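# Carry tube rack through self-closing door to desk

## Task

Move the tube rack from the counter, through the self-closing door, onto the desk. It counts only if the rack ends upright with every tube seated all the way down in a hole and the door closed. Neither the rack nor any tube may touch the floor. One or both robots may do it. At the end the grippers must let go and the robots must back away. No robot may fall over or be left leaning.

## Robot and tools

Robots: two identical Hello Robot Stretch 3 units, r1 and r2. Each has a two-wheel differential base (0.33 m long, 0.34 m wide, a passive omni wheel at the rear), a lift on a mast, and one telescoping arm that reaches out to the robot's RIGHT side. The base cannot move sideways, so reaching forward means driving. Turning in place pivots about a point midway between the drive wheels, 0.05 m behind the front edge. With the arm in and the wrist folded, the swept circle has radius 0.28 m; an unfolded level gripper reaches past it.

Frames: the base frame has its origin on the floor between the drive wheels, x forward, y left, z up. hand_pose is reported in it, at the point where closed fingertips meet; with wrist joints at zero its x axis points up, y back toward the mast, z to the rear. The odometry frame is the base frame at scene start. Each robot reports in its own frames, so only images, lidar_m, wrist_depth_mm and head_depth_mm reveal where the two robots are relative to each other.

execute_actions: argument actions is a list holding one action object or nothing (empty list just returns state and images). The object is keyed by "r1" and/or "r2"; each may contain "base", "joints" and "contact_limits". base takes exactly one command, an offset from where the base last measured itself: {"translate_m": d}, metres, -1 to 1, positive forward; or {"rotate_rad": d}, radians, -3.2 to 3.2, positive counter-clockwise seen from above. joints are absolute targets by name: lift_m 0 to 1.1 (arm height on mast); arm_m 0 to 0.52 (extension); wrist_yaw_rad -1.345 to 4.42 (0 along the arm, positive toward the robot's front, 3.0 folded over the base); wrist_pitch_rad -1.57 to 0.451 (0 level, negative tips fingers down); wrist_roll_rad -2.911 to 2.911 (0 fingers side by side); gripper_m -0.089 to 0.179 (larger is wider; real fingertip gap is about 0.007 less when nearly shut, 0.025 less when fully open, zero under 0.007); head_pan_rad -3.953 to 1.73 (0 forward, positive left, -1.57 along the arm); head_tilt_rad -1.53 to 0.419 (negative down). contact_limits: {"arm_m": n}, n a motor_effort percentage 1 to 100; the arm motion halts with contact_stop when effort reaches it (negative when retracting). Motions in one action start together. Omitted joints, bases or robots may keep pushing to earlier targets without that showing in status. Any unknown key or out-of-range number rejects the whole call. Argument cameras: list of r1_head_camera, r1_nav_camera, r1_wrist_camera, r2_head_camera, r2_nav_camera, r2_wrist_camera, or "all"; omitted/null means all, [] means none. Once a result reports a stop, remaining motion calls in that reply are skipped.

wait: seconds 0 to 10; commands nothing, returns state and images. zoom_image: camera name plus region [x0, y0, x1, y1] in pixels of that camera's latest full image, top-left origin, at most 504 by 504. finished_scene: scene = the current scene's number; irreversible; the result tells whether it succeeded and gives the next task.

Result lines: base_status and joint_status give how each motion of the last accepted action ended: done (for the base, wheels turned the commanded amount even if slipping), off_target (resting away from target, maybe still pushing), contact_stop, time_out, torque_fault. After the last three the target is dropped. A lift or arm with contact_stop goes slack until commanded again; a slack lift may sink under load or keep pressing. Base, wrist and head never contact-stop; they keep pushing. Wrist servos overloaded for seconds switch off for 10 s (torque_fault). on_its_own covers uncommanded parts; "held at" is the held target, not the position. motor_effort: percent of max, positive toward larger joint values, bracket = peak; readings carry fixed and random errors. Positive wheel effort drives forward. base_odometry counts wheel turns (slip counts); heading -3.142 to 3.142, left positive; turned_by_wheels and turned_by_imu give turning since the last result; base_tilt in degrees, forward/right positive when leaning that way, with up to ~4 degrees fixed bias. lidar_m: 12 distances in metres from the base origin, 30-degree sectors starting straight ahead and going counter-clockwise (4th left, 7th behind, 10th right), plane 0.17 m above floor, range 0.15 to 12, "-" none; misses clear objects, thin legs and own robot, sees the other robot; mast and low lift block some sectors. wrist_depth_mm (45 to 1000) and head_depth_mm (280 to 4000, image sideways) are 7x7 median-depth grids from the top left. Camera calibration (K, distortion, T_world_to_cam in each robot's own base frame) is provided and only approximately right.

Speed: base goes up to 0.30 m/s and 1.9 rad/s only with lift_m under 0.30, arm_m under 0.03 and wrist_yaw_rad over 2.54; otherwise 0.10 m/s and 0.63 rad/s.

Gripper: close to a value below the object's width (lower squeezes harder; overload lowers force so heavy items may slip; resend a different value to regrip). Open at least 0.02 above the touching value. Neither reading nor status proves a grasp.

Avoid: folding or unfolding the wrist unless lift_m is 0.32 to 0.95, wrist_pitch_rad -0.4 and roll near 0 (folded, lift may go to 0.25); wrist_yaw_rad below -0.4 without pitch at -0.5 or lower. Pushing against something rigid with the gripper above ~0.45 m, repeating a push after contact_stop, driving while gripping or hooking something fixed, and snagging furniture (worst when reversing) can tip a robot; reverse in small steps, free the gripper, lower lift to about 0.2 if tilted. Robots pressing on each other fails the run; once bases touch, any further drive presses hard. Base travel differs between robots (under 1 cm per metre, up to 2.5 cm), which strains a shared load. Loose objects may get nudged occasionally. Avoid drops, slams, hard hits and heavy pushing.

Each tool is called after ">>>" by a JSON object that holds its "name" and its "arguments".

## Session

>>> {"name": "execute_actions", "arguments": {"actions": []}}

Scene clock: 0.00 s.
r1.base_odometry: x=+0.000 y=+0.000 heading=+0.000 (m, m, rad; r1's odometry frame)
r1.turned_by_wheels: +0.000 (rad since the last result)
r1.turned_by_imu: +0.000 (rad since the last result)
r1.base_tilt: forward=-2.5 right=-0.9 (deg)
r1.lidar_m: 1.89 2.00 2.39 1.54 1.17 0.72 0.64 0.64 0.77 0.85 0.85 1.02
r1.head_depth_mm: 1369 1389 1400 1419 1441 1448 1472 / 1615 1707 1732 1772 1781 1812 1840 / 1669 2067 2051 2037 2007 1990 1963 / 1661 2014 2019 1977 1967 1923 1908 / 1650 1973 1943 1936 1905 1894 1853 / 1630 1904 1877 1865 1847 1820 1806 / 1626 1861 1861 1829 1800 1792 1771
r1.base_status: not commanded
r1.joint_positions: lift_m=+0.573 arm_m=+0.003 wrist_yaw_rad=+3.097 wrist_pitch_rad=-0.440 wrist_roll_rad=-0.015 gripper_m=+0.037 head_pan_rad=-0.018 head_tilt_rad=-0.011
r1.joint_status: not commanded
r1.motor_effort: left_wheel=+0 right_wheel=+0 lift_m=+27 arm_m=+0 wrist_yaw_rad=+0 wrist_pitch_rad=+7 wrist_roll_rad=+0 gripper_m=-1 head_pan_rad=+0 head_tilt_rad=+2 (%)
r1.hand_pose: x=-0.0114 y=+0.0736 z=+0.5803 quat_wxyz=(+0.169, +0.688, +0.141, +0.692) (m; r1's base frame)
r1.wrist_depth_mm: - - - - - - - / - - - - - - - / - - - - - - - / - - - - - - - / 986 - - - - - - / 862 866 866 864 873 857 854 / 747 742 - 744 711 733 743
r2.base_odometry: x=+0.000 y=+0.000 heading=+0.000 (m, m, rad; r2's odometry frame)
r2.turned_by_wheels: +0.000 (rad since the last result)
r2.turned_by_imu: +0.000 (rad since the last result)
r2.base_tilt: forward=+2.9 right=+1.2 (deg)
r2.lidar_m: 1.42 2.49 1.89 1.80 1.10 0.78 0.75 0.77 0.87 0.83 0.85 1.15
r2.head_depth_mm: 1953 2115 2149 2176 2214 2241 1976 / 2040 2293 2312 2339 2362 2374 1982 / 2030 2280 2304 1483 2341 2354 1834 / 2016 2269 2288 2320 2336 2363 1997 / 2012 2272 2304 2297 2324 2359 2017 / 2000 2252 2273 2293 2316 2355 2017 / 1991 2234 2280 2285 2335 2344 2018
r2.base_status: not commanded
r2.joint_positions: lift_m=+0.403 arm_m=+0.002 wrist_yaw_rad=+3.019 wrist_pitch_rad=-0.381 wrist_roll_rad=+0.014 gripper_m=+0.037 head_pan_rad=-0.001 head_tilt_rad=+0.002
r2.joint_status: not commanded
r2.motor_effort: left_wheel=-1 right_wheel=+0 lift_m=+30 arm_m=+0 wrist_yaw_rad=+0 wrist_pitch_rad=+7 wrist_roll_rad=+0 gripper_m=+0 head_pan_rad=+0 head_tilt_rad=+1 (%)
r2.hand_pose: x=+0.0068 y=+0.0798 z=+0.4245 quat_wxyz=(+0.177, +0.706, +0.090, +0.680) (m; r2's base frame)
r2.wrist_depth_mm: - - - - - - - / - - - - - - - / - - - - - - - / 997 919 943 975 935 911 919 / 765 765 - 772 783 765 766 / 652 647 - 632 610 637 630 / 558 566 - 566 546 553 536
pictures: r1_head_camera (sideways: a quarter turn clockwise sets it upright), r1_nav_camera (sideways: a quarter turn counterclockwise sets it upright), r1_wrist_camera, r2_head_camera (sideways: a quarter turn clockwise sets it upright), r2_nav_camera (sideways: a quarter turn counterclockwise sets it upright), r2_wrist_camera
Images, in order (width x height): r1_head_camera 896x504, r1_nav_camera 672x504, r1_wrist_camera 644x364, r2_head_camera 896x504, r2_nav_camera 672x504, r2_wrist_camera 644x364.

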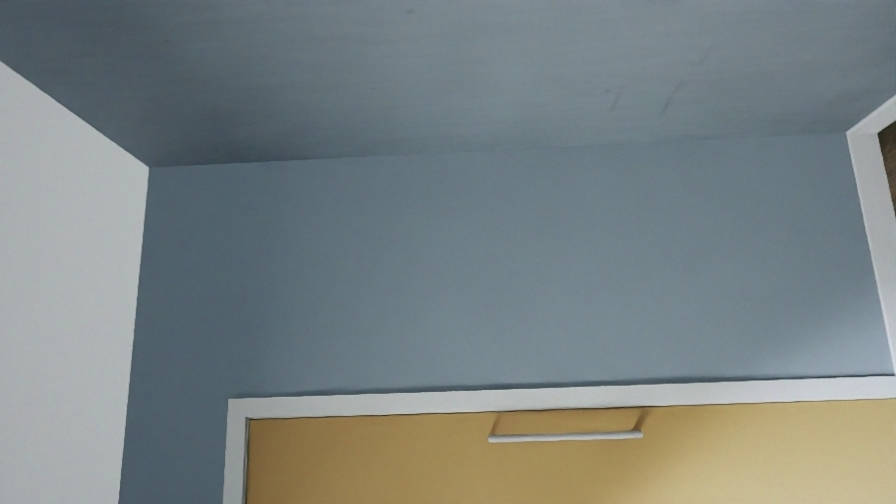

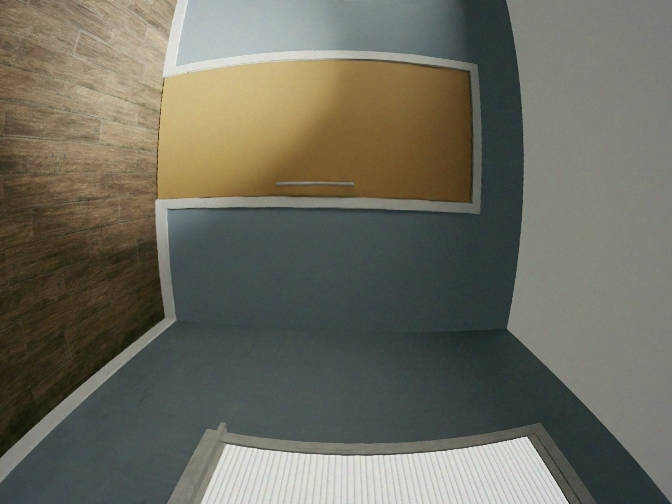

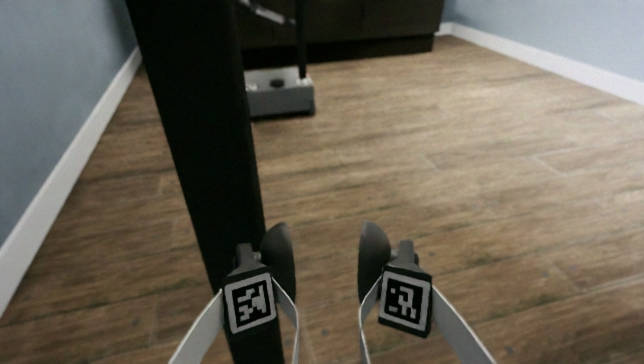

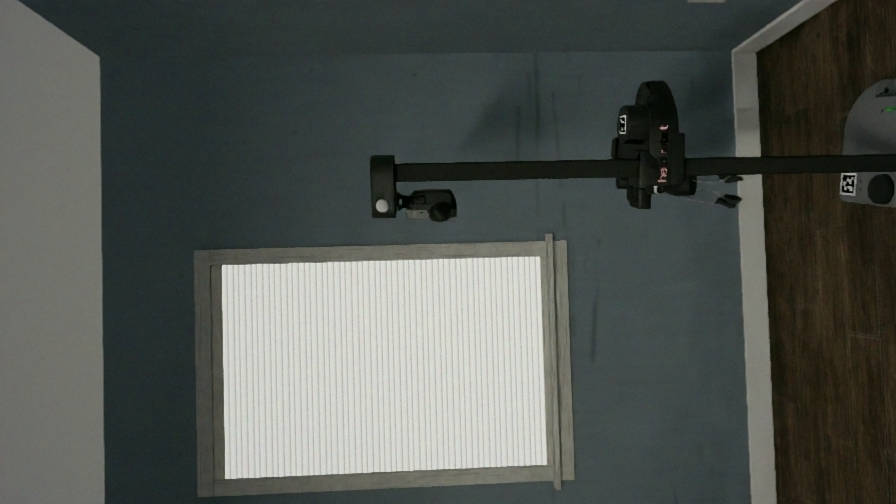

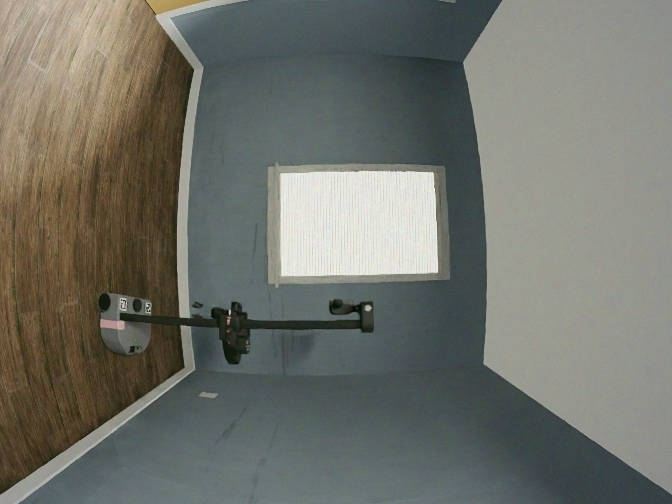

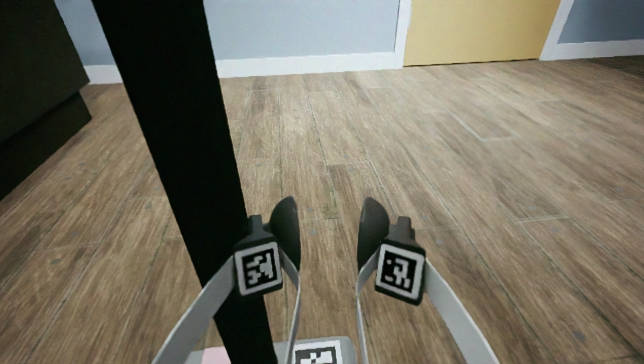

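>>> {"name": "execute_actions", "arguments": {"actions": [{"r1":{"base":{"rotate_rad":0.38},"joints":{"lift_m":0.25,"head_tilt_rad":-0.5}},"r2":{"base":{"rotate_rad":-1.6},"joints":{"head_pan_rad":-1.9,"head_tilt_rad":-0.5}}}], "cameras": ["r2_head_camera","r2_nav_camera"]}}

>>> {"name": "execute_actions", "arguments": {"actions": [{"r1":{"base":{"translate_m":1}}}], "cameras": []}}

>>> {"name": "execute_actions", "arguments": {"actions": [{"r1":{"base":{"translate_m":0.7}}}], "cameras": ["r1_nav_camera"]}}

Scene clock: 11.30 s.
r1.base_odometry: x=+0.000 y=+0.000 heading=+0.380 (m, m, rad; r1's odometry frame)
r1.turned_by_wheels: +0.380 (rad since the last result)
r1.turned_by_imu: +0.378 (rad since the last result)
r1.base_tilt: forward=-2.4 right=-0.9 (deg)
r1.lidar_m: 1.98 2.20 1.44 1.52 0.78 0.64 0.64 0.71 0.85 0.84 0.94 1.48
r1.head_depth_mm: 1591 1721 1864 2048 2099 1593 1297 / 1623 1742 1894 2057 2088 1604 1304 / 1634 1763 1917 2107 2101 1607 1311 / 1646 1773 1940 2129 2089 1610 1302 / 1662 1804 1975 2173 2101 1619 1316 / 1687 1841 2017 2215 2114 1615 1318 / 1717 1835 2043 2234 2120 1625 1315
r1.base_status: done
r1.joint_positions: lift_m=+0.250 arm_m=+0.003 wrist_yaw_rad=+3.097 wrist_pitch_rad=-0.441 wrist_roll_rad=-0.015 gripper_m=+0.037 head_pan_rad=-0.018 head_tilt_rad=-0.494
r1.joint_status: all done
r1.motor_effort: left_wheel=-4(8) right_wheel=+2(5) lift_m=+23(23) arm_m=+1(0) wrist_yaw_rad=+0(0) wrist_pitch_rad=+7(7) wrist_roll_rad=+0(0) gripper_m=+0(0) head_pan_rad=+0(0) head_tilt_rad=-3(35) (%)
r1.hand_pose: x=-0.0114 y=+0.0736 z=+0.2577 quat_wxyz=(+0.169, +0.688, +0.141, +0.692) (m; r1's base frame)
r1.wrist_depth_mm: 701 868 - - - - - / 715 892 - - - - - / 699 838 835 852 857 845 837 / 660 674 - 674 662 664 674 / 567 554 - 561 577 548 536 / 477 507 - - 471 463 466 / - - - - 399 403 400
r2.base_odometry: x=+0.000 y=+0.000 heading=-1.600 (m, m, rad; r2's odometry frame)
r2.turned_by_wheels: -1.600 (rad since the last result)
r2.turned_by_imu: -1.596 (rad since the last result)
r2.base_tilt: forward=+2.8 right=+1.3 (deg)
r2.lidar_m: 0.83 0.85 1.11 1.46 2.47 1.90 1.80 1.13 0.79 0.75 0.76 0.88
r2.head_depth_mm: 1372 1503 1074 1063 1235 1437 1233 / 1312 1453 1082 999 1153 1365 1239 / 1254 1380 1019 940 1076 1256 1239 / 1207 1313 1050 888 1007 1161 1250 / 1160 1262 1102 856 949 1086 1223 / 1120 1215 1109 825 898 1023 1195 / 1078 1169 1113 790 847 958 1102
r2.base_status: done
r2.joint_positions: lift_m=+0.403 arm_m=+0.002 wrist_yaw_rad=+3.019 wrist_pitch_rad=-0.381 wrist_roll_rad=+0.014 gripper_m=+0.037 head_pan_rad=-1.893 head_tilt_rad=-0.494
r2.joint_status: all done
r2.motor_effort: left_wheel=+3(8) right_wheel=-4(6) lift_m=+29(29) arm_m=+0(0) wrist_yaw_rad=+0(0) wrist_pitch_rad=+7(7) wrist_roll_rad=+0(0) gripper_m=-1(0) head_pan_rad=-2(32) head_tilt_rad=-2(18) (%)
r2.hand_pose: x=+0.0068 y=+0.0798 z=+0.4245 quat_wxyz=(+0.177, +0.706, +0.090, +0.680) (m; r2's base frame)
r2.wrist_depth_mm: - - - - - - 822 / - - - - - - 824 / - - - - - - 850 / 971 954 913 967 932 903 836 / 793 768 - 744 765 745 767 / 647 647 - 632 623 631 637 / 556 564 - 571 551 545 539
pictures: r2_head_camera (sideways: a quarter turn clockwise sets it upright), r2_nav_camera (sideways: a quarter turn counterclockwise sets it upright)
camera_calibration (this result's frames):
r2_head_camera: T_world_to_cam=[[0.161159, 0.473076, -0.866157, 1.14921], [0.94764, -0.319336, 0.00190534, -0.00371305], [-0.275694, -0.821111, -0.499769, 0.606983], [0, 0, 0, 1]] pos_world=[-0.0143459, -0.0464503, 1.29876]
r2_nav_camera: T_world_to_cam=[[-0.169359, -0.428061, 0.887739, -1.10787], [-0.956563, 0.288262, -0.0434914, 0.113492], [-0.237284, -0.856545, -0.458288, 0.550913], [0, 0, 0, 1]] pos_world=[0.051658, -0.0350693, 1.24091]
Images, in order (width x height): r2_head_camera 896x504, r2_nav_camera 672x504.

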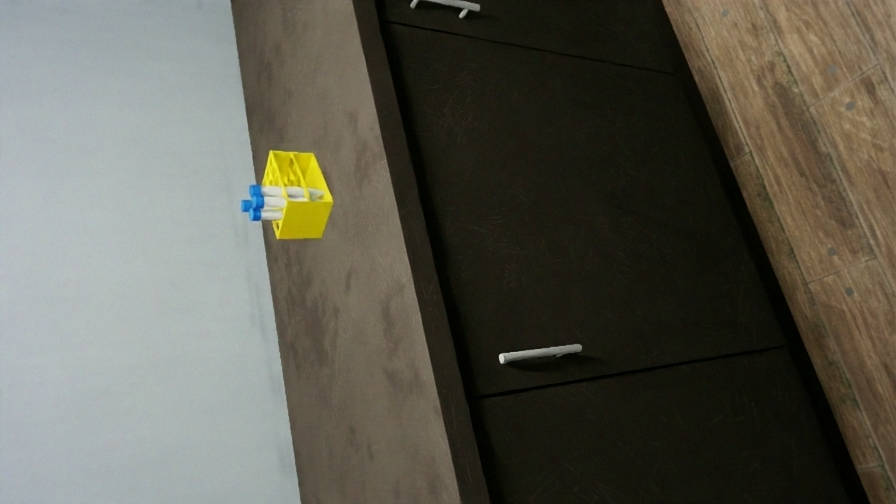

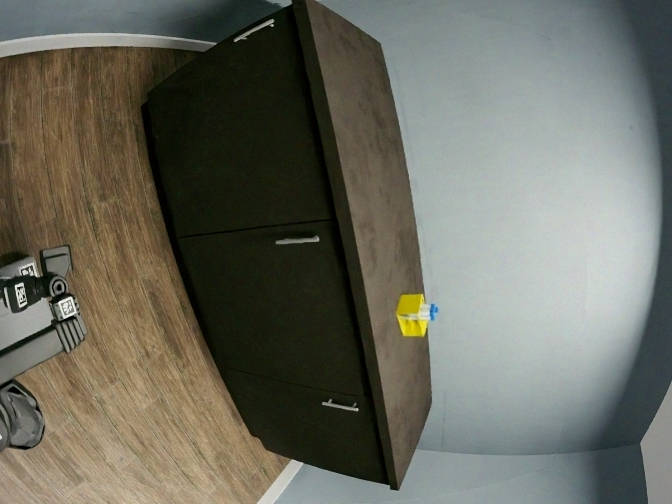

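Scene clock: 16.23 s.
r1.base_odometry: x=+0.929 y=+0.371 heading=+0.380 (m, m, rad; r1's odometry frame)
r1.turned_by_wheels: +0.000 (rad since the last result)
r1.turned_by_imu: +0.006 (rad since the last result)
r1.base_tilt: forward=-2.4 right=-1.0 (deg)
r1.lidar_m: 1.00 1.12 1.78 2.14 1.98 1.63 1.62 1.25 1.03 1.03 1.14 1.01
r1.head_depth_mm: 781 841 909 999 1100 1231 1291 / 795 850 924 1017 1127 1250 1300 / 802 868 944 1036 1147 1278 1306 / 814 881 961 1053 1168 1311 1305 / 826 892 974 1068 1190 1331 1309 / 835 904 988 1090 1213 1374 1306 / 846 920 1004 1110 1231 1388 1316
r1.base_status: done
r1.joint_positions: lift_m=+0.250 arm_m=+0.003 wrist_yaw_rad=+3.097 wrist_pitch_rad=-0.441 wrist_roll_rad=-0.015 gripper_m=+0.037 head_pan_rad=-0.018 head_tilt_rad=-0.495
r1.joint_status: not commanded
r1.motor_effort: left_wheel=-4(11) right_wheel=+2(5) lift_m=+23(23) arm_m=+0(0) wrist_yaw_rad=+0(0) wrist_pitch_rad=+7(7) wrist_roll_rad=+1(0) gripper_m=+0(0) head_pan_rad=+0(0) head_tilt_rad=-2(3) (%)
r1.hand_pose: x=-0.0114 y=+0.0736 z=+0.2577 quat_wxyz=(+0.169, +0.688, +0.141, +0.692) (m; r1's base frame)
r1.wrist_depth_mm: - - - - - - - / - - - - - - - / 855 850 857 850 839 840 825 / 683 673 - 669 663 674 663 / 565 552 - 548 564 549 544 / 477 503 - - 481 463 463 / - - - - 390 404 409
r2.base_odometry: x=+0.000 y=+0.000 heading=-1.600 (m, m, rad; r2's odometry frame)
r2.turned_by_wheels: +0.000 (rad since the last result)
r2.turned_by_imu: +0.001 (rad since the last result)
r2.base_tilt: forward=+2.7 right=+1.2 (deg)
r2.lidar_m: 0.83 0.85 1.11 2.41 2.47 1.90 1.80 1.14 0.79 0.75 0.76 0.87
r2.head_depth_mm: 1371 1493 1073 1065 1240 1435 1237 / 1314 1450 1082 996 1152 1366 1234 / 1260 1374 1019 940 1076 1256 1246 / 1207 1322 1052 887 1007 1164 1245 / 1162 1268 1103 856 949 1087 1222 / 1117 1218 1108 824 896 1020 1195 / 1074 1165 1116 788 849 956 1104
r2.base_status: not commanded
r2.joint_positions: lift_m=+0.403 arm_m=+0.002 wrist_yaw_rad=+3.019 wrist_pitch_rad=-0.381 wrist_roll_rad=+0.014 gripper_m=+0.037 head_pan_rad=-1.893 head_tilt_rad=-0.494
r2.joint_status: not commanded
r2.motor_effort: left_wheel=+3(3) right_wheel=-3(4) lift_m=+29(29) arm_m=-1(0) wrist_yaw_rad=-1(1) wrist_pitch_rad=+7(7) wrist_roll_rad=+0(0) gripper_m=-2(1) head_pan_rad=-2(2) head_tilt_rad=-2(2) (%)
r2.hand_pose: x=+0.0068 y=+0.0798 z=+0.4245 quat_wxyz=(+0.177, +0.706, +0.090, +0.680) (m; r2's base frame)
r2.wrist_depth_mm: - - - - - - 831 / - - - - - - 827 / - - - - - - 870 / 939 969 938 951 894 920 843 / 779 782 - 777 799 768 747 / 641 650 - 622 620 634 634 / 558 559 - 571 549 550 542
pictures: none
No camera images: the call's "cameras" was empty. Leave "cameras" out to get every camera's image.

Scene clock: 20.20 s.
r1.base_odometry: x=+1.579 y=+0.630 heading=+0.380 (m, m, rad; r1's odometry frame)
r1.turned_by_wheels: +0.000 (rad since the last result)
r1.turned_by_imu: +0.004 (rad since the last result)
r1.base_tilt: forward=-2.3 right=-1.0 (deg)
r1.lidar_m: 0.32 0.35 0.57 2.03 1.79 2.31 2.31 1.40 1.16 0.74 0.39 0.32
r1.head_depth_mm: - - - 286 306 342 386 / - - - 288 311 348 394 / - - - 290 317 355 404 / - - - 292 323 363 414 / - - - 296 329 370 423 / - - 283 302 336 378 434 / - - 285 307 342 387 445
r1.base_status: done
r1.joint_positions: lift_m=+0.250 arm_m=+0.003 wrist_yaw_rad=+3.097 wrist_pitch_rad=-0.441 wrist_roll_rad=-0.015 gripper_m=+0.037 head_pan_rad=-0.018 head_tilt_rad=-0.495
r1.joint_status: not commanded
r1.motor_effort: left_wheel=-4(11) right_wheel=+2(6) lift_m=+23(23) arm_m=+0(1) wrist_yaw_rad=+0(0) wrist_pitch_rad=+7(7) wrist_roll_rad=+0(0) gripper_m=-1(0) head_pan_rad=+0(0) head_tilt_rad=-3(2) (%)
r1.hand_pose: x=-0.0114 y=+0.0736 z=+0.2577 quat_wxyz=(+0.169, +0.688, +0.141, +0.692) (m; r1's base frame)
r1.wrist_depth_mm: - - - - - 827 507 / - - - - - 791 495 / 860 873 889 841 834 751 492 / 688 676 - 652 655 670 480 / 565 550 - 538 570 543 485 / 474 507 - - 483 467 447 / - - - - 397 407 403
r2.base_odometry: x=+0.000 y=+0.000 heading=-1.600 (m, m, rad; r2's odometry frame)
r2.turned_by_wheels: +0.000 (rad since the last result)
r2.turned_by_imu: +0.000 (rad since the last result)
r2.base_tilt: forward=+2.8 right=+1.2 (deg)
r2.lidar_m: 0.83 0.85 1.11 2.42 2.48 1.78 1.80 1.14 0.79 0.75 0.77 0.88
r2.head_depth_mm: 1371 1499 1074 1065 1241 1434 1236 / 1312 1447 1080 999 1152 1367 1245 / 1257 1376 1019 941 1076 1254 1239 / 1201 1320 1050 887 1007 1164 1248 / 1165 1266 1100 857 950 1081 1217 / 1121 1215 1111 823 896 1019 1189 / 1077 1169 1118 788 848 956 1100
r2.base_status: not commanded
r2.joint_positions: lift_m=+0.403 arm_m=+0.002 wrist_yaw_rad=+3.019 wrist_pitch_rad=-0.381 wrist_roll_rad=+0.014 gripper_m=+0.037 head_pan_rad=-1.893 head_tilt_rad=-0.494
r2.joint_status: not commanded
r2.motor_effort: left_wheel=+3(2) right_wheel=-4(3) lift_m=+30(30) arm_m=+0(0) wrist_yaw_rad=-1(1) wrist_pitch_rad=+7(7) wrist_roll_rad=+0(0) gripper_m=-2(1) head_pan_rad=-2(3) head_tilt_rad=-2(2) (%)
r2.hand_pose: x=+0.0068 y=+0.0798 z=+0.4245 quat_wxyz=(+0.177, +0.706, +0.090, +0.680) (m; r2's base frame)
r2.wrist_depth_mm: - - - - - - 815 / - - - - - - 826 / - - - - - - 841 / 956 970 956 969 945 916 854 / 803 771 - 759 783 758 742 / 659 641 - 630 613 622 628 / 570 555 - 569 550 555 545
pictures: r1_nav_camera (sideways: a quarter turn counterclockwise sets it upright)
camera_calibration (this result's frames):
r1_nav_camera: T_world_to_cam=[[0.470647, -0.00655105, 0.882297, -1.11342], [0.00319488, -0.999953, -0.0091289, 0.0643079], [0.882316, 0.00711532, -0.470604, 0.561858], [0, 0, 0, 1]] pos_world=[0.0280861, 0.053013, 1.24737]
Images, in order (width x height): r1_nav_camera 672x504.

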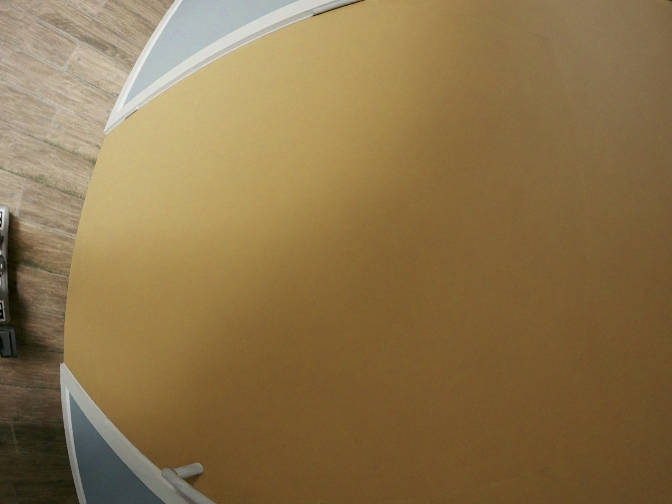

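>>> {"name": "execute_actions", "arguments": {"actions": [{"r1":{"base":{"translate_m":0.33},"joints":{"lift_m":0.33}},"r2":{"base":{"translate_m":-0.3},"joints":{"lift_m":0.93,"wrist_yaw_rad":0,"gripper_m":0.17}}}], "cameras": ["r1_nav_camera"]}}

>>> {"name": "execute_actions", "arguments": {"actions": [{"r2":{"base":{"rotate_rad":-0.7},"joints":{"wrist_pitch_rad":0,"head_pan_rad":-1.57}}}], "cameras": []}}

>>> {"name": "execute_actions", "arguments": {"actions": [{"r2":{"base":{"translate_m":0.5}}}], "cameras": ["r2_head_camera","r2_wrist_camera"]}}

Scene clock: 41.17 s.
r1.base_odometry: x=+1.885 y=+0.752 heading=+0.381 (m, m, rad; r1's odometry frame)
r1.turned_by_wheels: +0.001 (rad since the last result)
r1.turned_by_imu: -0.212 (rad since the last result)
r1.base_tilt: forward=-2.5 right=-0.9 (deg)
r1.lidar_m: - - 0.15 0.19 2.03 1.72 2.57 1.76 1.25 0.25 0.15 -
r1.head_depth_mm: - - - - - - - / - - - - - - - / - - - - - - - / - - - - - - - / - - - - - - - / - - - - - - - / - - - - - - -
r1.base_status: translate_m off_target (by the wheels' count: +0.3298 of +0.3300)
r1.joint_positions: lift_m=+0.330 arm_m=+0.003 wrist_yaw_rad=+3.097 wrist_pitch_rad=-0.444 wrist_roll_rad=-0.015 gripper_m=+0.037 head_pan_rad=-0.009 head_tilt_rad=-0.488
r1.joint_status: all done
r1.on_its_own: left_wheel is at rest, and its effort (+60) is outside its rest range (-18 to +18)
r1.motor_effort: left_wheel=+60(100) right_wheel=+5(36) lift_m=+27(32) arm_m=+1(1) wrist_yaw_rad=+0(35) wrist_pitch_rad=+9(10) wrist_roll_rad=+0(0) gripper_m=+0(0) head_pan_rad=-6(14) head_tilt_rad=-6(6) (%)
r1.hand_pose: x=-0.0114 y=+0.0733 z=+0.3370 quat_wxyz=(+0.170, +0.688, +0.142, +0.692) (m; r1's base frame)
r1.wrist_depth_mm: - - - 712 207 120 85 / - - - 807 213 122 86 / - - - 823 218 124 86 / 824 808 - 747 225 126 88 / 663 679 - 645 208 128 89 / 577 571 566 556 185 130 90 / 484 505 - - 247 125 91
r2.base_odometry: x=+0.009 y=+0.300 heading=-1.600 (m, m, rad; r2's odometry frame)
r2.turned_by_wheels: +0.000 (rad since the last result)
r2.turned_by_imu: +0.001 (rad since the last result)
r2.base_tilt: forward=+2.8 right=+1.2 (deg)
r2.lidar_m: 1.13 1.15 1.51 2.40 2.26 1.59 1.50 1.17 0.81 0.77 0.78 1.03
r2.head_depth_mm: 1393 1535 1075 1095 1250 - - / 1327 1467 1078 1022 1161 - - / 1274 1399 1086 962 1091 - - / 1226 1340 1098 912 1019 - - / 1175 1281 1023 865 967 - - / 1132 1229 972 829 908 - - / 1094 1185 1116 801 871 975 1182
r2.base_status: done
r2.joint_positions: lift_m=+0.930 arm_m=+0.002 wrist_yaw_rad=+0.002 wrist_pitch_rad=-0.381 wrist_roll_rad=+0.014 gripper_m=+0.170 head_pan_rad=-1.893 head_tilt_rad=-0.494
r2.joint_status: all done
r2.motor_effort: left_wheel=+3(4) right_wheel=-4(9) lift_m=+38(39) arm_m=+0(1) wrist_yaw_rad=-3(2) wrist_pitch_rad=+7(7) wrist_roll_rad=-1(0) gripper_m=-1(84) head_pan_rad=-4(3) head_tilt_rad=-2(2) (%)
r2.hand_pose: x=-0.0210 y=-0.3763 z=+0.9506 quat_wxyz=(+0.690, +0.134, -0.699, -0.135) (m; r2's base frame)
r2.wrist_depth_mm: 939 918 891 876 659 813 797 / 508 505 512 516 524 524 529 / 550 564 562 563 580 584 591 / 616 630 621 646 652 664 648 / 693 679 711 710 720 742 763 / 787 832 837 825 834 869 863 / - - - - - - -
pictures: r1_nav_camera (sideways: a quarter turn counterclockwise sets it upright)
camera_calibration (this result's frames):
r1_nav_camera: T_world_to_cam=[[0.4641, -0.00216032, 0.88578, -1.11792], [0.0124661, -0.999882, -0.00897014, 0.0640448], [0.885695, 0.0152053, -0.464018, 0.553269], [0, 0, 0, 1]] pos_world=[0.0280028, 0.0532096, 1.24754]
Images, in order (width x height): r1_nav_camera 672x504.

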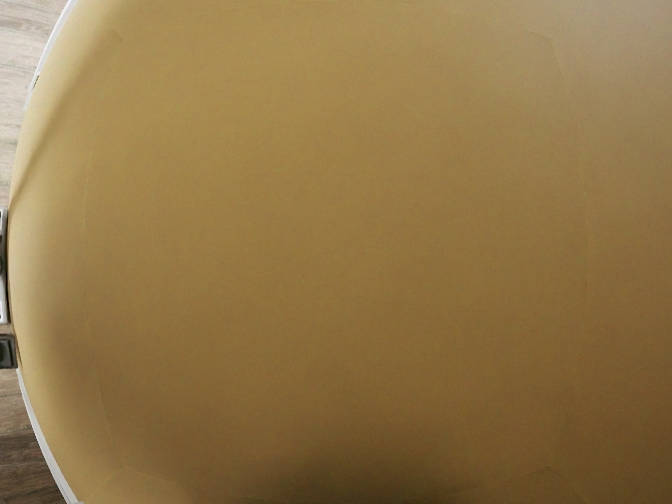

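Scene clock: 43.27 s.
r1.base_odometry: x=+1.885 y=+0.752 heading=+0.381 (m, m, rad; r1's odometry frame)
r1.turned_by_wheels: +0.000 (rad since the last result)
r1.turned_by_imu: +0.001 (rad since the last result)
r1.base_tilt: forward=-2.4 right=-1.0 (deg)
r1.lidar_m: - - 0.15 0.19 2.03 1.81 2.57 1.76 1.26 0.24 0.15 -
r1.head_depth_mm: - - - - - - - / - - - - - - - / - - - - - - - / - - - - - - - / - - - - - - - / - - - - - - - / - - - - - - -
r1.base_status: not commanded
r1.joint_positions: lift_m=+0.330 arm_m=+0.003 wrist_yaw_rad=+3.097 wrist_pitch_rad=-0.444 wrist_roll_rad=-0.015 gripper_m=+0.037 head_pan_rad=-0.009 head_tilt_rad=-0.488
r1.joint_status: not commanded
r1.on_its_own: left_wheel is at rest, and its effort (+60) is outside its rest range (-18 to +18)
r1.motor_effort: left_wheel=+60(60) right_wheel=+5(5) lift_m=+27(27) arm_m=+1(1) wrist_yaw_rad=+0(0) wrist_pitch_rad=+9(9) wrist_roll_rad=+0(0) gripper_m=-1(0) head_pan_rad=-7(5) head_tilt_rad=-6(5) (%)
r1.hand_pose: x=-0.0114 y=+0.0733 z=+0.3370 quat_wxyz=(+0.170, +0.688, +0.142, +0.692) (m; r1's base frame)
r1.wrist_depth_mm: - - - 738 207 120 85 / - - - 805 213 122 86 / - - - 837 218 124 87 / 804 832 - 731 224 126 87 / 662 680 - 646 209 128 89 / 567 570 557 567 183 130 90 / 503 519 - - 250 125 91
r2.base_odometry: x=+0.009 y=+0.300 heading=-2.300 (m, m, rad; r2's odometry frame)
r2.turned_by_wheels: -0.700 (rad since the last result)
r2.turned_by_imu: -0.698 (rad since the last result)
r2.base_tilt: forward=+2.8 right=+1.3 (deg)
r2.lidar_m: 0.90 1.13 1.13 1.32 2.38 2.40 1.72 1.50 1.50 0.88 0.77 0.77
r2.head_depth_mm: 1362 1466 1600 1739 1788 - - / 1480 1602 1739 1904 1773 - - / 1608 1747 1261 1391 1507 - - / 1593 1742 1148 1188 1293 - 1219 / 1454 1572 1096 1053 1181 1379 1248 / 1338 1446 1113 940 1042 1156 1251 / 1237 1331 1115 864 934 1028 1174
r2.base_status: done
r2.joint_positions: lift_m=+0.930 arm_m=+0.002 wrist_yaw_rad=+0.001 wrist_pitch_rad=-0.021 wrist_roll_rad=+0.014 gripper_m=+0.170 head_pan_rad=-1.577 head_tilt_rad=-0.494
r2.joint_status: all done
r2.motor_effort: left_wheel=+2(7) right_wheel=-3(9) lift_m=+38(39) arm_m=+0(0) wrist_yaw_rad=-2(3) wrist_pitch_rad=+9(11) wrist_roll_rad=+0(0) gripper_m=-1(1) head_pan_rad=+1(22) head_tilt_rad=-2(2) (%)
r2.hand_pose: x=-0.0211 y=-0.4031 z=+1.0389 quat_wxyz=(+0.702, +0.008, -0.712, -0.007) (m; r2's base frame)
r2.wrist_depth_mm: 854 - - - - - 979 / 913 - - - - - 996 / 915 - - - - - - / 648 776 769 862 - - - / 492 570 679 892 - - - / 486 617 718 960 - - - / 530 599 744 978 - - -
pictures: none
No camera images: the call's "cameras" was empty. Leave "cameras" out to get every camera's image.

Scene clock: 49.50 s.
r1.base_odometry: x=+1.885 y=+0.752 heading=+0.381 (m, m, rad; r1's odometry frame)
r1.turned_by_wheels: +0.000 (rad since the last result)
r1.turned_by_imu: +0.002 (rad since the last result)
r1.base_tilt: forward=-2.6 right=-1.0 (deg)
r1.lidar_m: - - 0.15 0.19 2.03 2.35 2.58 1.75 1.26 0.24 0.15 -
r1.head_depth_mm: - - - - - - - / - - - - - - - / - - - - - - - / - - - - - - - / - - - - - - - / - - - - - - - / - - - - - - -
r1.base_status: not commanded
r1.joint_positions: lift_m=+0.330 arm_m=+0.003 wrist_yaw_rad=+3.097 wrist_pitch_rad=-0.444 wrist_roll_rad=-0.015 gripper_m=+0.037 head_pan_rad=-0.009 head_tilt_rad=-0.488
r1.joint_status: not commanded
r1.on_its_own: left_wheel is at rest, and its effort (+59) is outside its rest range (-18 to +18)
r1.motor_effort: left_wheel=+59(60) right_wheel=+5(5) lift_m=+27(27) arm_m=+1(0) wrist_yaw_rad=-1(0) wrist_pitch_rad=+9(9) wrist_roll_rad=+0(0) gripper_m=+0(1) head_pan_rad=-6(6) head_tilt_rad=-6(6) (%)
r1.hand_pose: x=-0.0114 y=+0.0733 z=+0.3370 quat_wxyz=(+0.170, +0.688, +0.142, +0.692) (m; r1's base frame)
r1.wrist_depth_mm: - - - 737 206 120 85 / - - - 826 212 122 86 / - - - 831 220 124 87 / 814 831 - 752 225 126 88 / 657 676 - 634 209 128 89 / 585 576 569 572 185 131 90 / 493 507 - - 249 126 91
r2.base_odometry: x=-0.324 y=-0.073 heading=-2.299 (m, m, rad; r2's odometry frame)
r2.turned_by_wheels: +0.000 (rad since the last result)
r2.turned_by_imu: +0.001 (rad since the last result)
r2.base_tilt: forward=+2.8 right=+1.3 (deg)
r2.lidar_m: 0.49 0.76 0.77 0.90 1.62 2.75 2.11 1.86 0.82 0.48 0.42 0.42
r2.head_depth_mm: 1630 1797 1073 1019 1272 - - / 1470 1617 1078 852 1029 - - / 1308 1451 1084 773 801 - - / 1189 1300 1021 742 675 - 940 / 1086 1175 1033 746 630 705 809 / 996 1076 1106 748 564 609 694 / 927 992 1037 750 566 542 608
r2.base_status: done
r2.joint_positions: lift_m=+0.930 arm_m=+0.002 wrist_yaw_rad=+0.001 wrist_pitch_rad=-0.021 wrist_roll_rad=+0.014 gripper_m=+0.170 head_pan_rad=-1.577 head_tilt_rad=-0.494
r2.joint_status: not commanded
r2.motor_effort: left_wheel=+2(9) right_wheel=-3(5) lift_m=+39(37) arm_m=+0(1) wrist_yaw_rad=-1(2) wrist_pitch_rad=+9(9) wrist_roll_rad=+0(0) gripper_m=-1(1) head_pan_rad=+3(2) head_tilt_rad=-2(2) (%)
r2.hand_pose: x=-0.0211 y=-0.4031 z=+1.0389 quat_wxyz=(+0.702, +0.008, -0.712, -0.007) (m; r2's base frame)
r2.wrist_depth_mm: 622 716 864 - - - - / 641 744 874 - - - - / 652 754 899 - - - - / 670 721 772 614 775 852 - / 472 501 468 461 527 774 - / 356 317 336 386 558 842 - / 266 265 288 413 609 - -
pictures: r2_head_camera (sideways: a quarter turn clockwise sets it upright), r2_wrist_camera
camera_calibration (this result's frames):
r2_head_camera: T_world_to_cam=[[0.00614888, 0.49979, -0.866125, 1.15012], [0.999958, -0.0090008, 0.00190517, -0.00403196], [-0.00684364, -0.8661, -0.499824, 0.605414], [0, 0, 0, 1]] pos_world=[0.00110308, -0.0505042, 1.29876]
r2_wrist_camera: T_world_to_cam=[[-0.999937, -0.00403298, -0.0104792, -0.013418], [0.0091318, 0.250967, -0.967953, 1.13284], [0.00653367, -0.967987, -0.250915, 0.0350857], [0, 0, 0, 1]] pos_world=[-0.0239912, -0.250396, 1.10519]
Images, in order (width x height): r2_head_camera 896x504, r2_wrist_camera 644x364.

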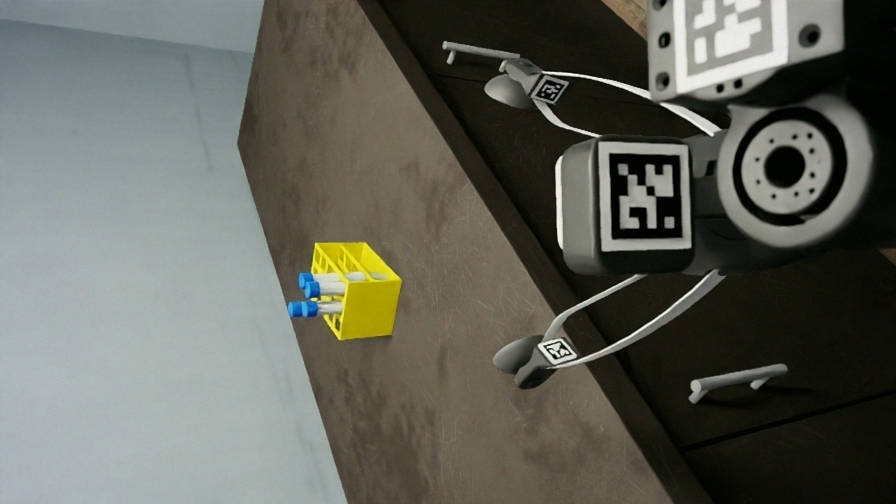

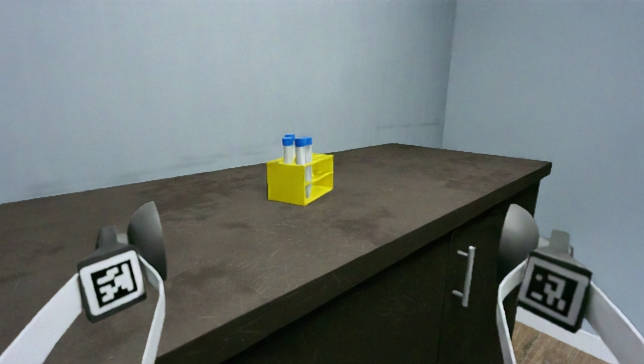

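>>> {"name": "execute_actions", "arguments": {"actions": [{"r1":{"base":{"translate_m":-0.87},"joints":{"lift_m":0.85,"head_pan_rad":-1.57,"head_tilt_rad":-0.4}},"r2":{"base":{"translate_m":0.16},"joints":{"wrist_yaw_rad":-0.4,"arm_m":0.25,"lift_m":0.885}}}], "cameras": []}}

>>> {"name": "execute_actions", "arguments": {"actions": [{"r1":{"base":{"rotate_rad":1.57},"joints":{"wrist_yaw_rad":0,"wrist_pitch_rad":0,"gripper_m":0.12,"arm_m":0.2}}}], "cameras": ["r1_head_camera","r2_head_camera","r2_wrist_camera"]}}

Scene clock: 71.47 s.
r1.base_odometry: x=+1.077 y=+0.429 heading=+0.381 (m, m, rad; r1's odometry frame)
r1.turned_by_wheels: +0.000 (rad since the last result)
r1.turned_by_imu: -0.001 (rad since the last result)
r1.base_tilt: forward=-2.3 right=-1.0 (deg)
r1.lidar_m: 0.92 0.95 1.27 1.94 1.83 1.79 1.71 1.75 1.29 1.23 1.26 0.97
r1.head_depth_mm: 1036 1101 1183 1260 1389 1521 1380 / 1030 1099 1178 1254 1374 1508 1383 / 1026 1084 1168 1248 1361 1479 1386 / 1016 1084 1160 1250 1357 1474 1393 / 1019 1082 1150 1241 1346 1461 1403 / 1005 1069 1148 1229 1343 1445 1396 / 1001 1069 1136 1222 1327 1436 1404
r1.base_status: done
r1.joint_positions: lift_m=+0.850 arm_m=+0.003 wrist_yaw_rad=+3.097 wrist_pitch_rad=-0.444 wrist_roll_rad=-0.015 gripper_m=+0.037 head_pan_rad=-1.563 head_tilt_rad=-0.408
r1.joint_status: all done
r1.motor_effort: left_wheel=+1(50) right_wheel=+0(6) lift_m=+30(33) arm_m=+1(1) wrist_yaw_rad=-1(1) wrist_pitch_rad=+9(9) wrist_roll_rad=+0(0) gripper_m=+0(0) head_pan_rad=-5(53) head_tilt_rad=+5(13) (%)
r1.hand_pose: x=-0.0114 y=+0.0733 z=+0.8568 quat_wxyz=(+0.170, +0.688, +0.142, +0.692) (m; r1's base frame)
r1.wrist_depth_mm: - - - - - - - / - - - - - - - / - - - - - - - / - - - - - - - / - - - - - - - / - - - - - - - / - - - - - - -
r2.base_odometry: x=-0.431 y=-0.193 heading=-2.299 (m, m, rad; r2's odometry frame)
r2.turned_by_wheels: +0.000 (rad since the last result)
r2.turned_by_imu: +0.002 (rad since the last result)
r2.base_tilt: forward=+3.0 right=+1.3 (deg)
r2.lidar_m: 0.37 0.65 0.65 0.77 1.37 2.85 1.77 1.98 0.60 0.36 0.31 0.31
r2.head_depth_mm: 1478 1651 1074 805 - 1131 1211 / 1301 1466 1077 - 746 884 1161 / 1168 1292 848 - - 708 865 / 1055 1153 1091 777 541 590 694 / 967 1048 1077 744 562 480 579 / 887 959 1005 749 563 454 497 / 822 883 940 751 567 454 408
r2.base_status: done
r2.joint_positions: lift_m=+0.885 arm_m=+0.250 wrist_yaw_rad=-0.399 wrist_pitch_rad=-0.020 wrist_roll_rad=+0.014 gripper_m=+0.170 head_pan_rad=-1.577 head_tilt_rad=-0.494
r2.joint_status: all done
r2.motor_effort: left_wheel=+2(8) right_wheel=-3(5) lift_m=+20(36) arm_m=+3(3) wrist_yaw_rad=-1(0) wrist_pitch_rad=+9(9) wrist_roll_rad=+1(0) gripper_m=-1(1) head_pan_rad=+2(3) head_tilt_rad=-2(2) (%)
r2.hand_pose: x=-0.1208 y=-0.6303 z=+0.9950 quat_wxyz=(+0.687, -0.134, -0.699, -0.146) (m; r2's base frame)
r2.wrist_depth_mm: 497 615 831 - - - - / 502 618 868 - - - - / 511 641 789 - - - - / 503 587 339 591 590 - - / 362 389 342 358 358 - - / 276 247 260 257 259 - - / 195 203 203 203 202 - -
pictures: none
No camera images: the call's "cameras" was empty. Leave "cameras" out to get every camera's image.

Scene clock: 74.90 s.
r1.base_odometry: x=+1.077 y=+0.429 heading=+1.950 (m, m, rad; r1's odometry frame)
r1.turned_by_wheels: +1.570 (rad since the last result)
r1.turned_by_imu: +1.554 (rad since the last result)
r1.base_tilt: forward=-2.4 right=-1.0 (deg)
r1.lidar_m: 1.94 1.83 1.78 1.70 1.75 1.28 1.23 1.26 0.97 0.92 0.95 1.27
r1.head_depth_mm: 775 825 874 946 1031 - - / 768 820 877 934 1012 - 1273 / 764 814 871 936 996 - 1261 / 758 809 866 930 997 1108 1222 / 752 800 859 923 992 1087 1193 / 746 796 852 917 986 1075 1181 / 743 788 847 909 979 1069 1162
r1.base_status: done
r1.joint_positions: lift_m=+0.850 arm_m=+0.200 wrist_yaw_rad=+0.002 wrist_pitch_rad=-0.022 wrist_roll_rad=-0.015 gripper_m=+0.120 head_pan_rad=-1.563 head_tilt_rad=-0.408
r1.joint_status: all done
r1.motor_effort: left_wheel=-3(10) right_wheel=+2(5) lift_m=+30(30) arm_m=+5(6) wrist_yaw_rad=-2(2) wrist_pitch_rad=+12(13) wrist_roll_rad=+0(0) gripper_m=+0(80) head_pan_rad=-5(5) head_tilt_rad=+4(4) (%)
r1.hand_pose: x=-0.0209 y=-0.6003 z=+0.9588 quat_wxyz=(+0.713, +0.009, -0.701, -0.007) (m; r1's base frame)
r1.wrist_depth_mm: 441 443 443 449 460 461 459 / 456 455 451 462 473 474 486 / 462 465 471 483 477 484 485 / 477 476 485 490 494 498 499 / 487 484 492 496 516 513 514 / 496 503 511 507 523 - 541 / 509 526 531 538 541 554 551
r2.base_odometry: x=-0.431 y=-0.193 heading=-2.299 (m, m, rad; r2's odometry frame)
r2.turned_by_wheels: +0.000 (rad since the last result)
r2.turned_by_imu: +0.000 (rad since the last result)
r2.base_tilt: forward=+2.8 right=+1.3 (deg)
r2.lidar_m: 0.37 0.65 0.65 0.76 1.37 1.90 1.90 1.98 0.60 0.36 0.31 0.31
r2.head_depth_mm: 1477 1639 1072 804 - 1137 1207 / 1309 1456 1077 - 745 886 1157 / 1166 1294 844 - - 709 868 / 1055 1157 1095 778 543 589 693 / 964 1046 1080 744 563 480 580 / 890 956 1007 749 565 453 496 / 823 882 939 754 567 455 408
r2.base_status: not commanded
r2.joint_positions: lift_m=+0.885 arm_m=+0.250 wrist_yaw_rad=-0.399 wrist_pitch_rad=-0.020 wrist_roll_rad=+0.014 gripper_m=+0.170 head_pan_rad=-1.577 head_tilt_rad=-0.494
r2.joint_status: not commanded
r2.motor_effort: left_wheel=+3(2) right_wheel=-3(3) lift_m=+20(19) arm_m=+3(3) wrist_yaw_rad=-1(1) wrist_pitch_rad=+9(9) wrist_roll_rad=+0(0) gripper_m=+0(1) head_pan_rad=+2(3) head_tilt_rad=-2(2) (%)
r2.hand_pose: x=-0.1208 y=-0.6303 z=+0.9950 quat_wxyz=(+0.687, -0.134, -0.699, -0.146) (m; r2's base frame)
r2.wrist_depth_mm: 496 608 843 - - - - / 506 618 871 - - - - / 510 635 806 - - - - / 502 585 343 586 580 - - / 362 391 342 361 359 - - / 276 248 257 263 258 - - / 196 205 205 204 203 - -
pictures: r1_head_camera (sideways: a quarter turn clockwise sets it upright), r2_head_camera (sideways: a quarter turn clockwise sets it upright), r2_wrist_camera
camera_calibration (this result's frames):
r1_head_camera: T_world_to_cam=[[0.038786, 0.352265, -0.935096, 1.23806], [0.99836, -0.0530861, 0.0214118, -0.0328154], [-0.042098, -0.934394, -0.353746, 0.413591], [0, 0, 0, 1]] pos_world=[0.00215351, -0.0514099, 1.30471]
r2_head_camera: T_world_to_cam=[[0.00614871, 0.499809, -0.866114, 1.1501], [0.999958, -0.00900025, 0.00190511, -0.00403188], [-0.00684305, -0.866089, -0.499844, 0.60544], [0, 0, 0, 1]] pos_world=[0.00110311, -0.0505041, 1.29875]
r2_wrist_camera: T_world_to_cam=[[-0.922469, 0.385929, -0.0104765, 0.140667], [0.105835, 0.226691, -0.968199, 1.14489], [-0.371281, -0.894243, -0.24996, -0.195227], [0, 0, 0, 1]] pos_world=[-0.0638928, -0.488404, 1.06115]
Images, in order (width x height): r1_head_camera 896x504, r2_head_camera 896x504, r2_wrist_camera 644x364.

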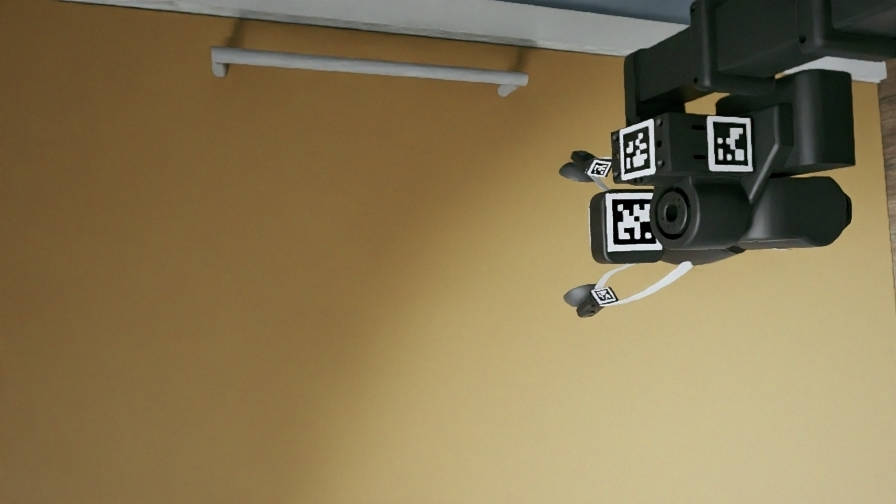

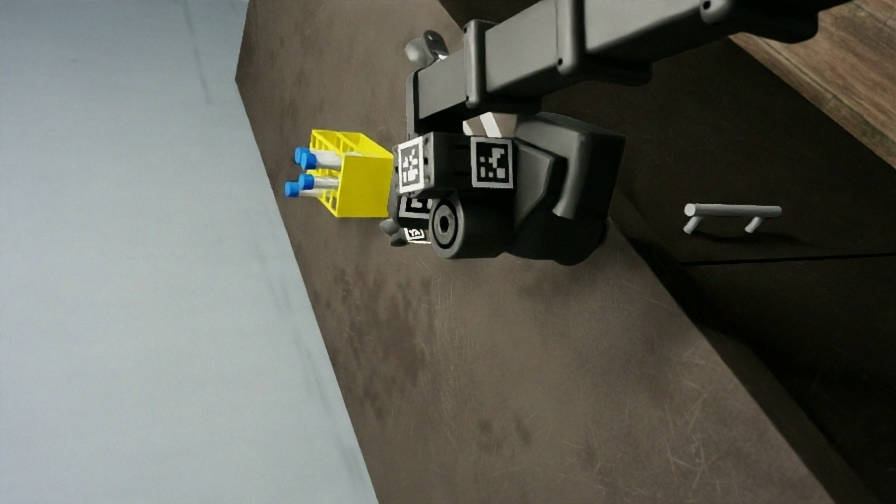

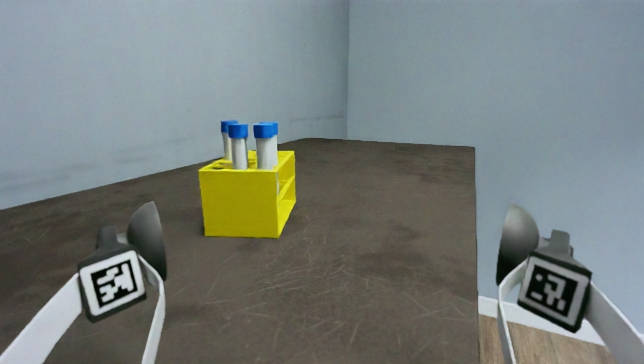

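>>> {"name": "execute_actions", "arguments": {"actions": [{"r1":{"base":{"translate_m":-0.24},"joints":{"arm_m":0.36}},"r2":{"base":{"translate_m":0.015},"joints":{"arm_m":0.42,"lift_m":0.87}}}], "cameras": ["r1_wrist_camera","r2_head_camera","r2_wrist_camera"]}}

Scene clock: 88.10 s.
r1.base_odometry: x=+1.166 y=+0.206 heading=+1.950 (m, m, rad; r1's odometry frame)
r1.turned_by_wheels: +0.000 (rad since the last result)
r1.turned_by_imu: +0.001 (rad since the last result)
r1.base_tilt: forward=-2.4 right=-0.9 (deg)
r1.lidar_m: 2.18 2.03 1.78 1.69 1.45 1.04 0.99 1.02 0.98 0.93 0.96 1.28
r1.head_depth_mm: 780 833 892 959 1040 - - / 773 827 884 952 - 1134 1239 / 761 813 871 936 - 1114 1219 / 764 807 863 926 1023 1115 1215 / 759 809 866 931 1004 1094 1203 / 757 803 856 923 1000 1084 1184 / 753 799 855 916 991 1079 1185
r1.base_status: done
r1.joint_positions: lift_m=+0.850 arm_m=+0.360 wrist_yaw_rad=+0.001 wrist_pitch_rad=-0.022 wrist_roll_rad=-0.015 gripper_m=+0.120 head_pan_rad=-1.563 head_tilt_rad=-0.408
r1.joint_status: all done
r1.motor_effort: left_wheel=-3(9) right_wheel=+2(3) lift_m=+30(30) arm_m=+5(4) wrist_yaw_rad=-1(2) wrist_pitch_rad=+12(13) wrist_roll_rad=+0(0) gripper_m=+0(1) head_pan_rad=-5(5) head_tilt_rad=+4(4) (%)
r1.hand_pose: x=-0.0212 y=-0.7603 z=+0.9589 quat_wxyz=(+0.713, +0.008, -0.701, -0.007) (m; r1's base frame)
r1.wrist_depth_mm: 302 303 307 310 315 314 321 / 309 311 319 319 317 326 331 / 318 320 325 326 329 339 341 / 328 327 334 334 332 347 352 / 333 339 342 346 342 350 356 / 347 346 347 357 356 - 374 / 354 362 364 371 369 378 384
r2.base_odometry: x=-0.441 y=-0.204 heading=-2.299 (m, m, rad; r2's odometry frame)
r2.turned_by_wheels: +0.000 (rad since the last result)
r2.turned_by_imu: +0.001 (rad since the last result)
r2.base_tilt: forward=+2.8 right=+1.3 (deg)
r2.lidar_m: 0.35 0.64 0.64 0.75 1.34 2.12 2.26 1.99 0.58 0.34 0.30 0.30
r2.head_depth_mm: 1458 1618 1073 767 - - 1211 / 1291 1445 1154 - 687 852 1163 / 1154 1264 1211 676 580 666 832 / 1045 1143 1170 710 561 566 667 / 954 1033 1068 745 563 468 557 / 879 946 995 747 564 453 477 / 814 871 929 751 566 455 398
r2.base_status: done
r2.joint_positions: lift_m=+0.870 arm_m=+0.420 wrist_yaw_rad=-0.399 wrist_pitch_rad=-0.020 wrist_roll_rad=+0.014 gripper_m=+0.170 head_pan_rad=-1.577 head_tilt_rad=-0.494
r2.joint_status: all done
r2.motor_effort: left_wheel=+2(8) right_wheel=-3(5) lift_m=+20(20) arm_m=+3(2) wrist_yaw_rad=-1(1) wrist_pitch_rad=+9(9) wrist_roll_rad=+0(0) gripper_m=-1(0) head_pan_rad=+3(3) head_tilt_rad=-2(2) (%)
r2.hand_pose: x=-0.1208 y=-0.8003 z=+0.9800 quat_wxyz=(+0.687, -0.134, -0.699, -0.146) (m; r2's base frame)
r2.wrist_depth_mm: 390 476 644 - - - - / 396 488 661 - - - - / 396 494 660 175 - - - / 398 468 470 182 519 517 - / 321 347 188 181 323 336 347 / 249 222 208 191 232 233 237 / 175 182 182 182 182 181 175
pictures: r1_wrist_camera, r2_head_camera (sideways: a quarter turn clockwise sets it upright), r2_wrist_camera
camera_calibration (this result's frames):
r1_wrist_camera: T_world_to_cam=[[-0.99986, 0.0129569, 0.0106197, -0.0202245], [-0.00794925, 0.191064, -0.981545, 1.12189], [-0.0147468, -0.981492, -0.190934, -0.395022], [0, 0, 0, 1]] pos_world=[-0.0171288, -0.601801, 1.02597]
r2_head_camera: T_world_to_cam=[[0.00614856, 0.499813, -0.866111, 1.1501], [0.999958, -0.0089999, 0.00190509, -0.00403186], [-0.00684273, -0.866086, -0.499848, 0.605446], [0, 0, 0, 1]] pos_world=[0.00110313, -0.0505041, 1.29875]
r2_wrist_camera: T_world_to_cam=[[-0.922443, 0.385991, -0.0104763, 0.206153], [0.105831, 0.226636, -0.968213, 1.16888], [-0.371347, -0.89423, -0.249908, -0.351045], [0, 0, 0, 1]] pos_world=[-0.0638984, -0.658399, 1.04616]
Images, in order (width x height): r1_wrist_camera 644x364, r2_head_camera 896x504, r2_wrist_camera 644x364.

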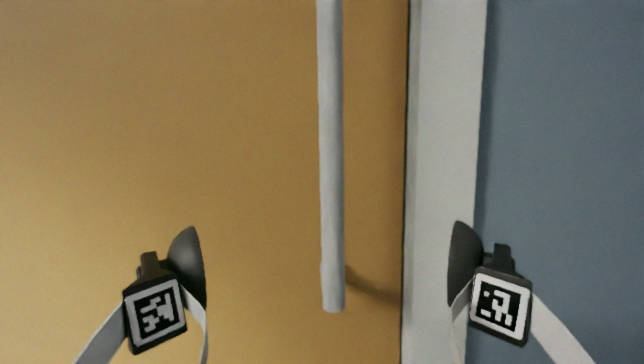

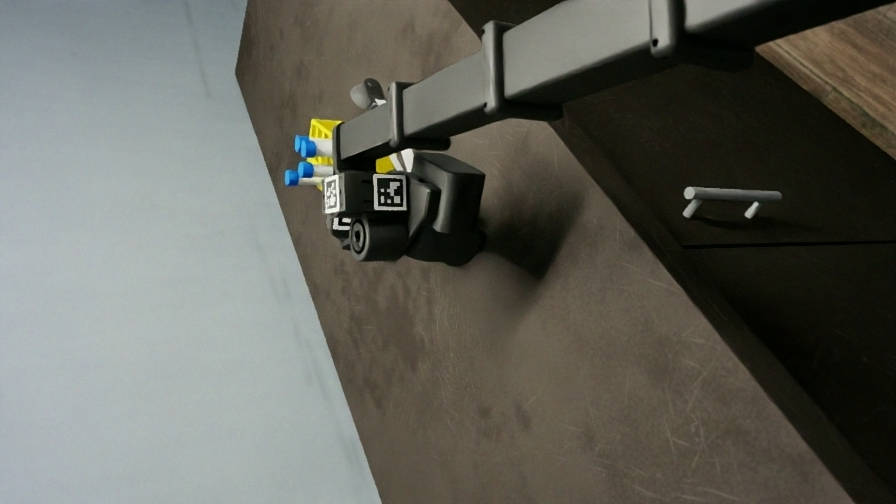

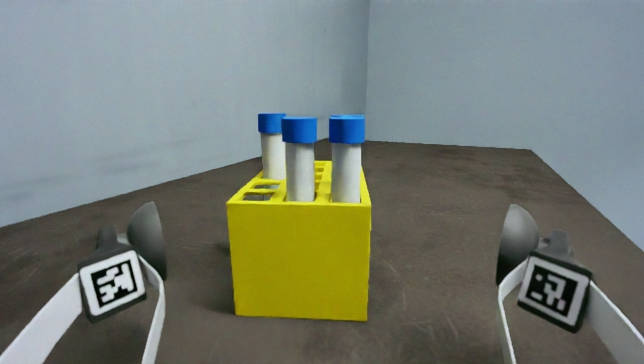

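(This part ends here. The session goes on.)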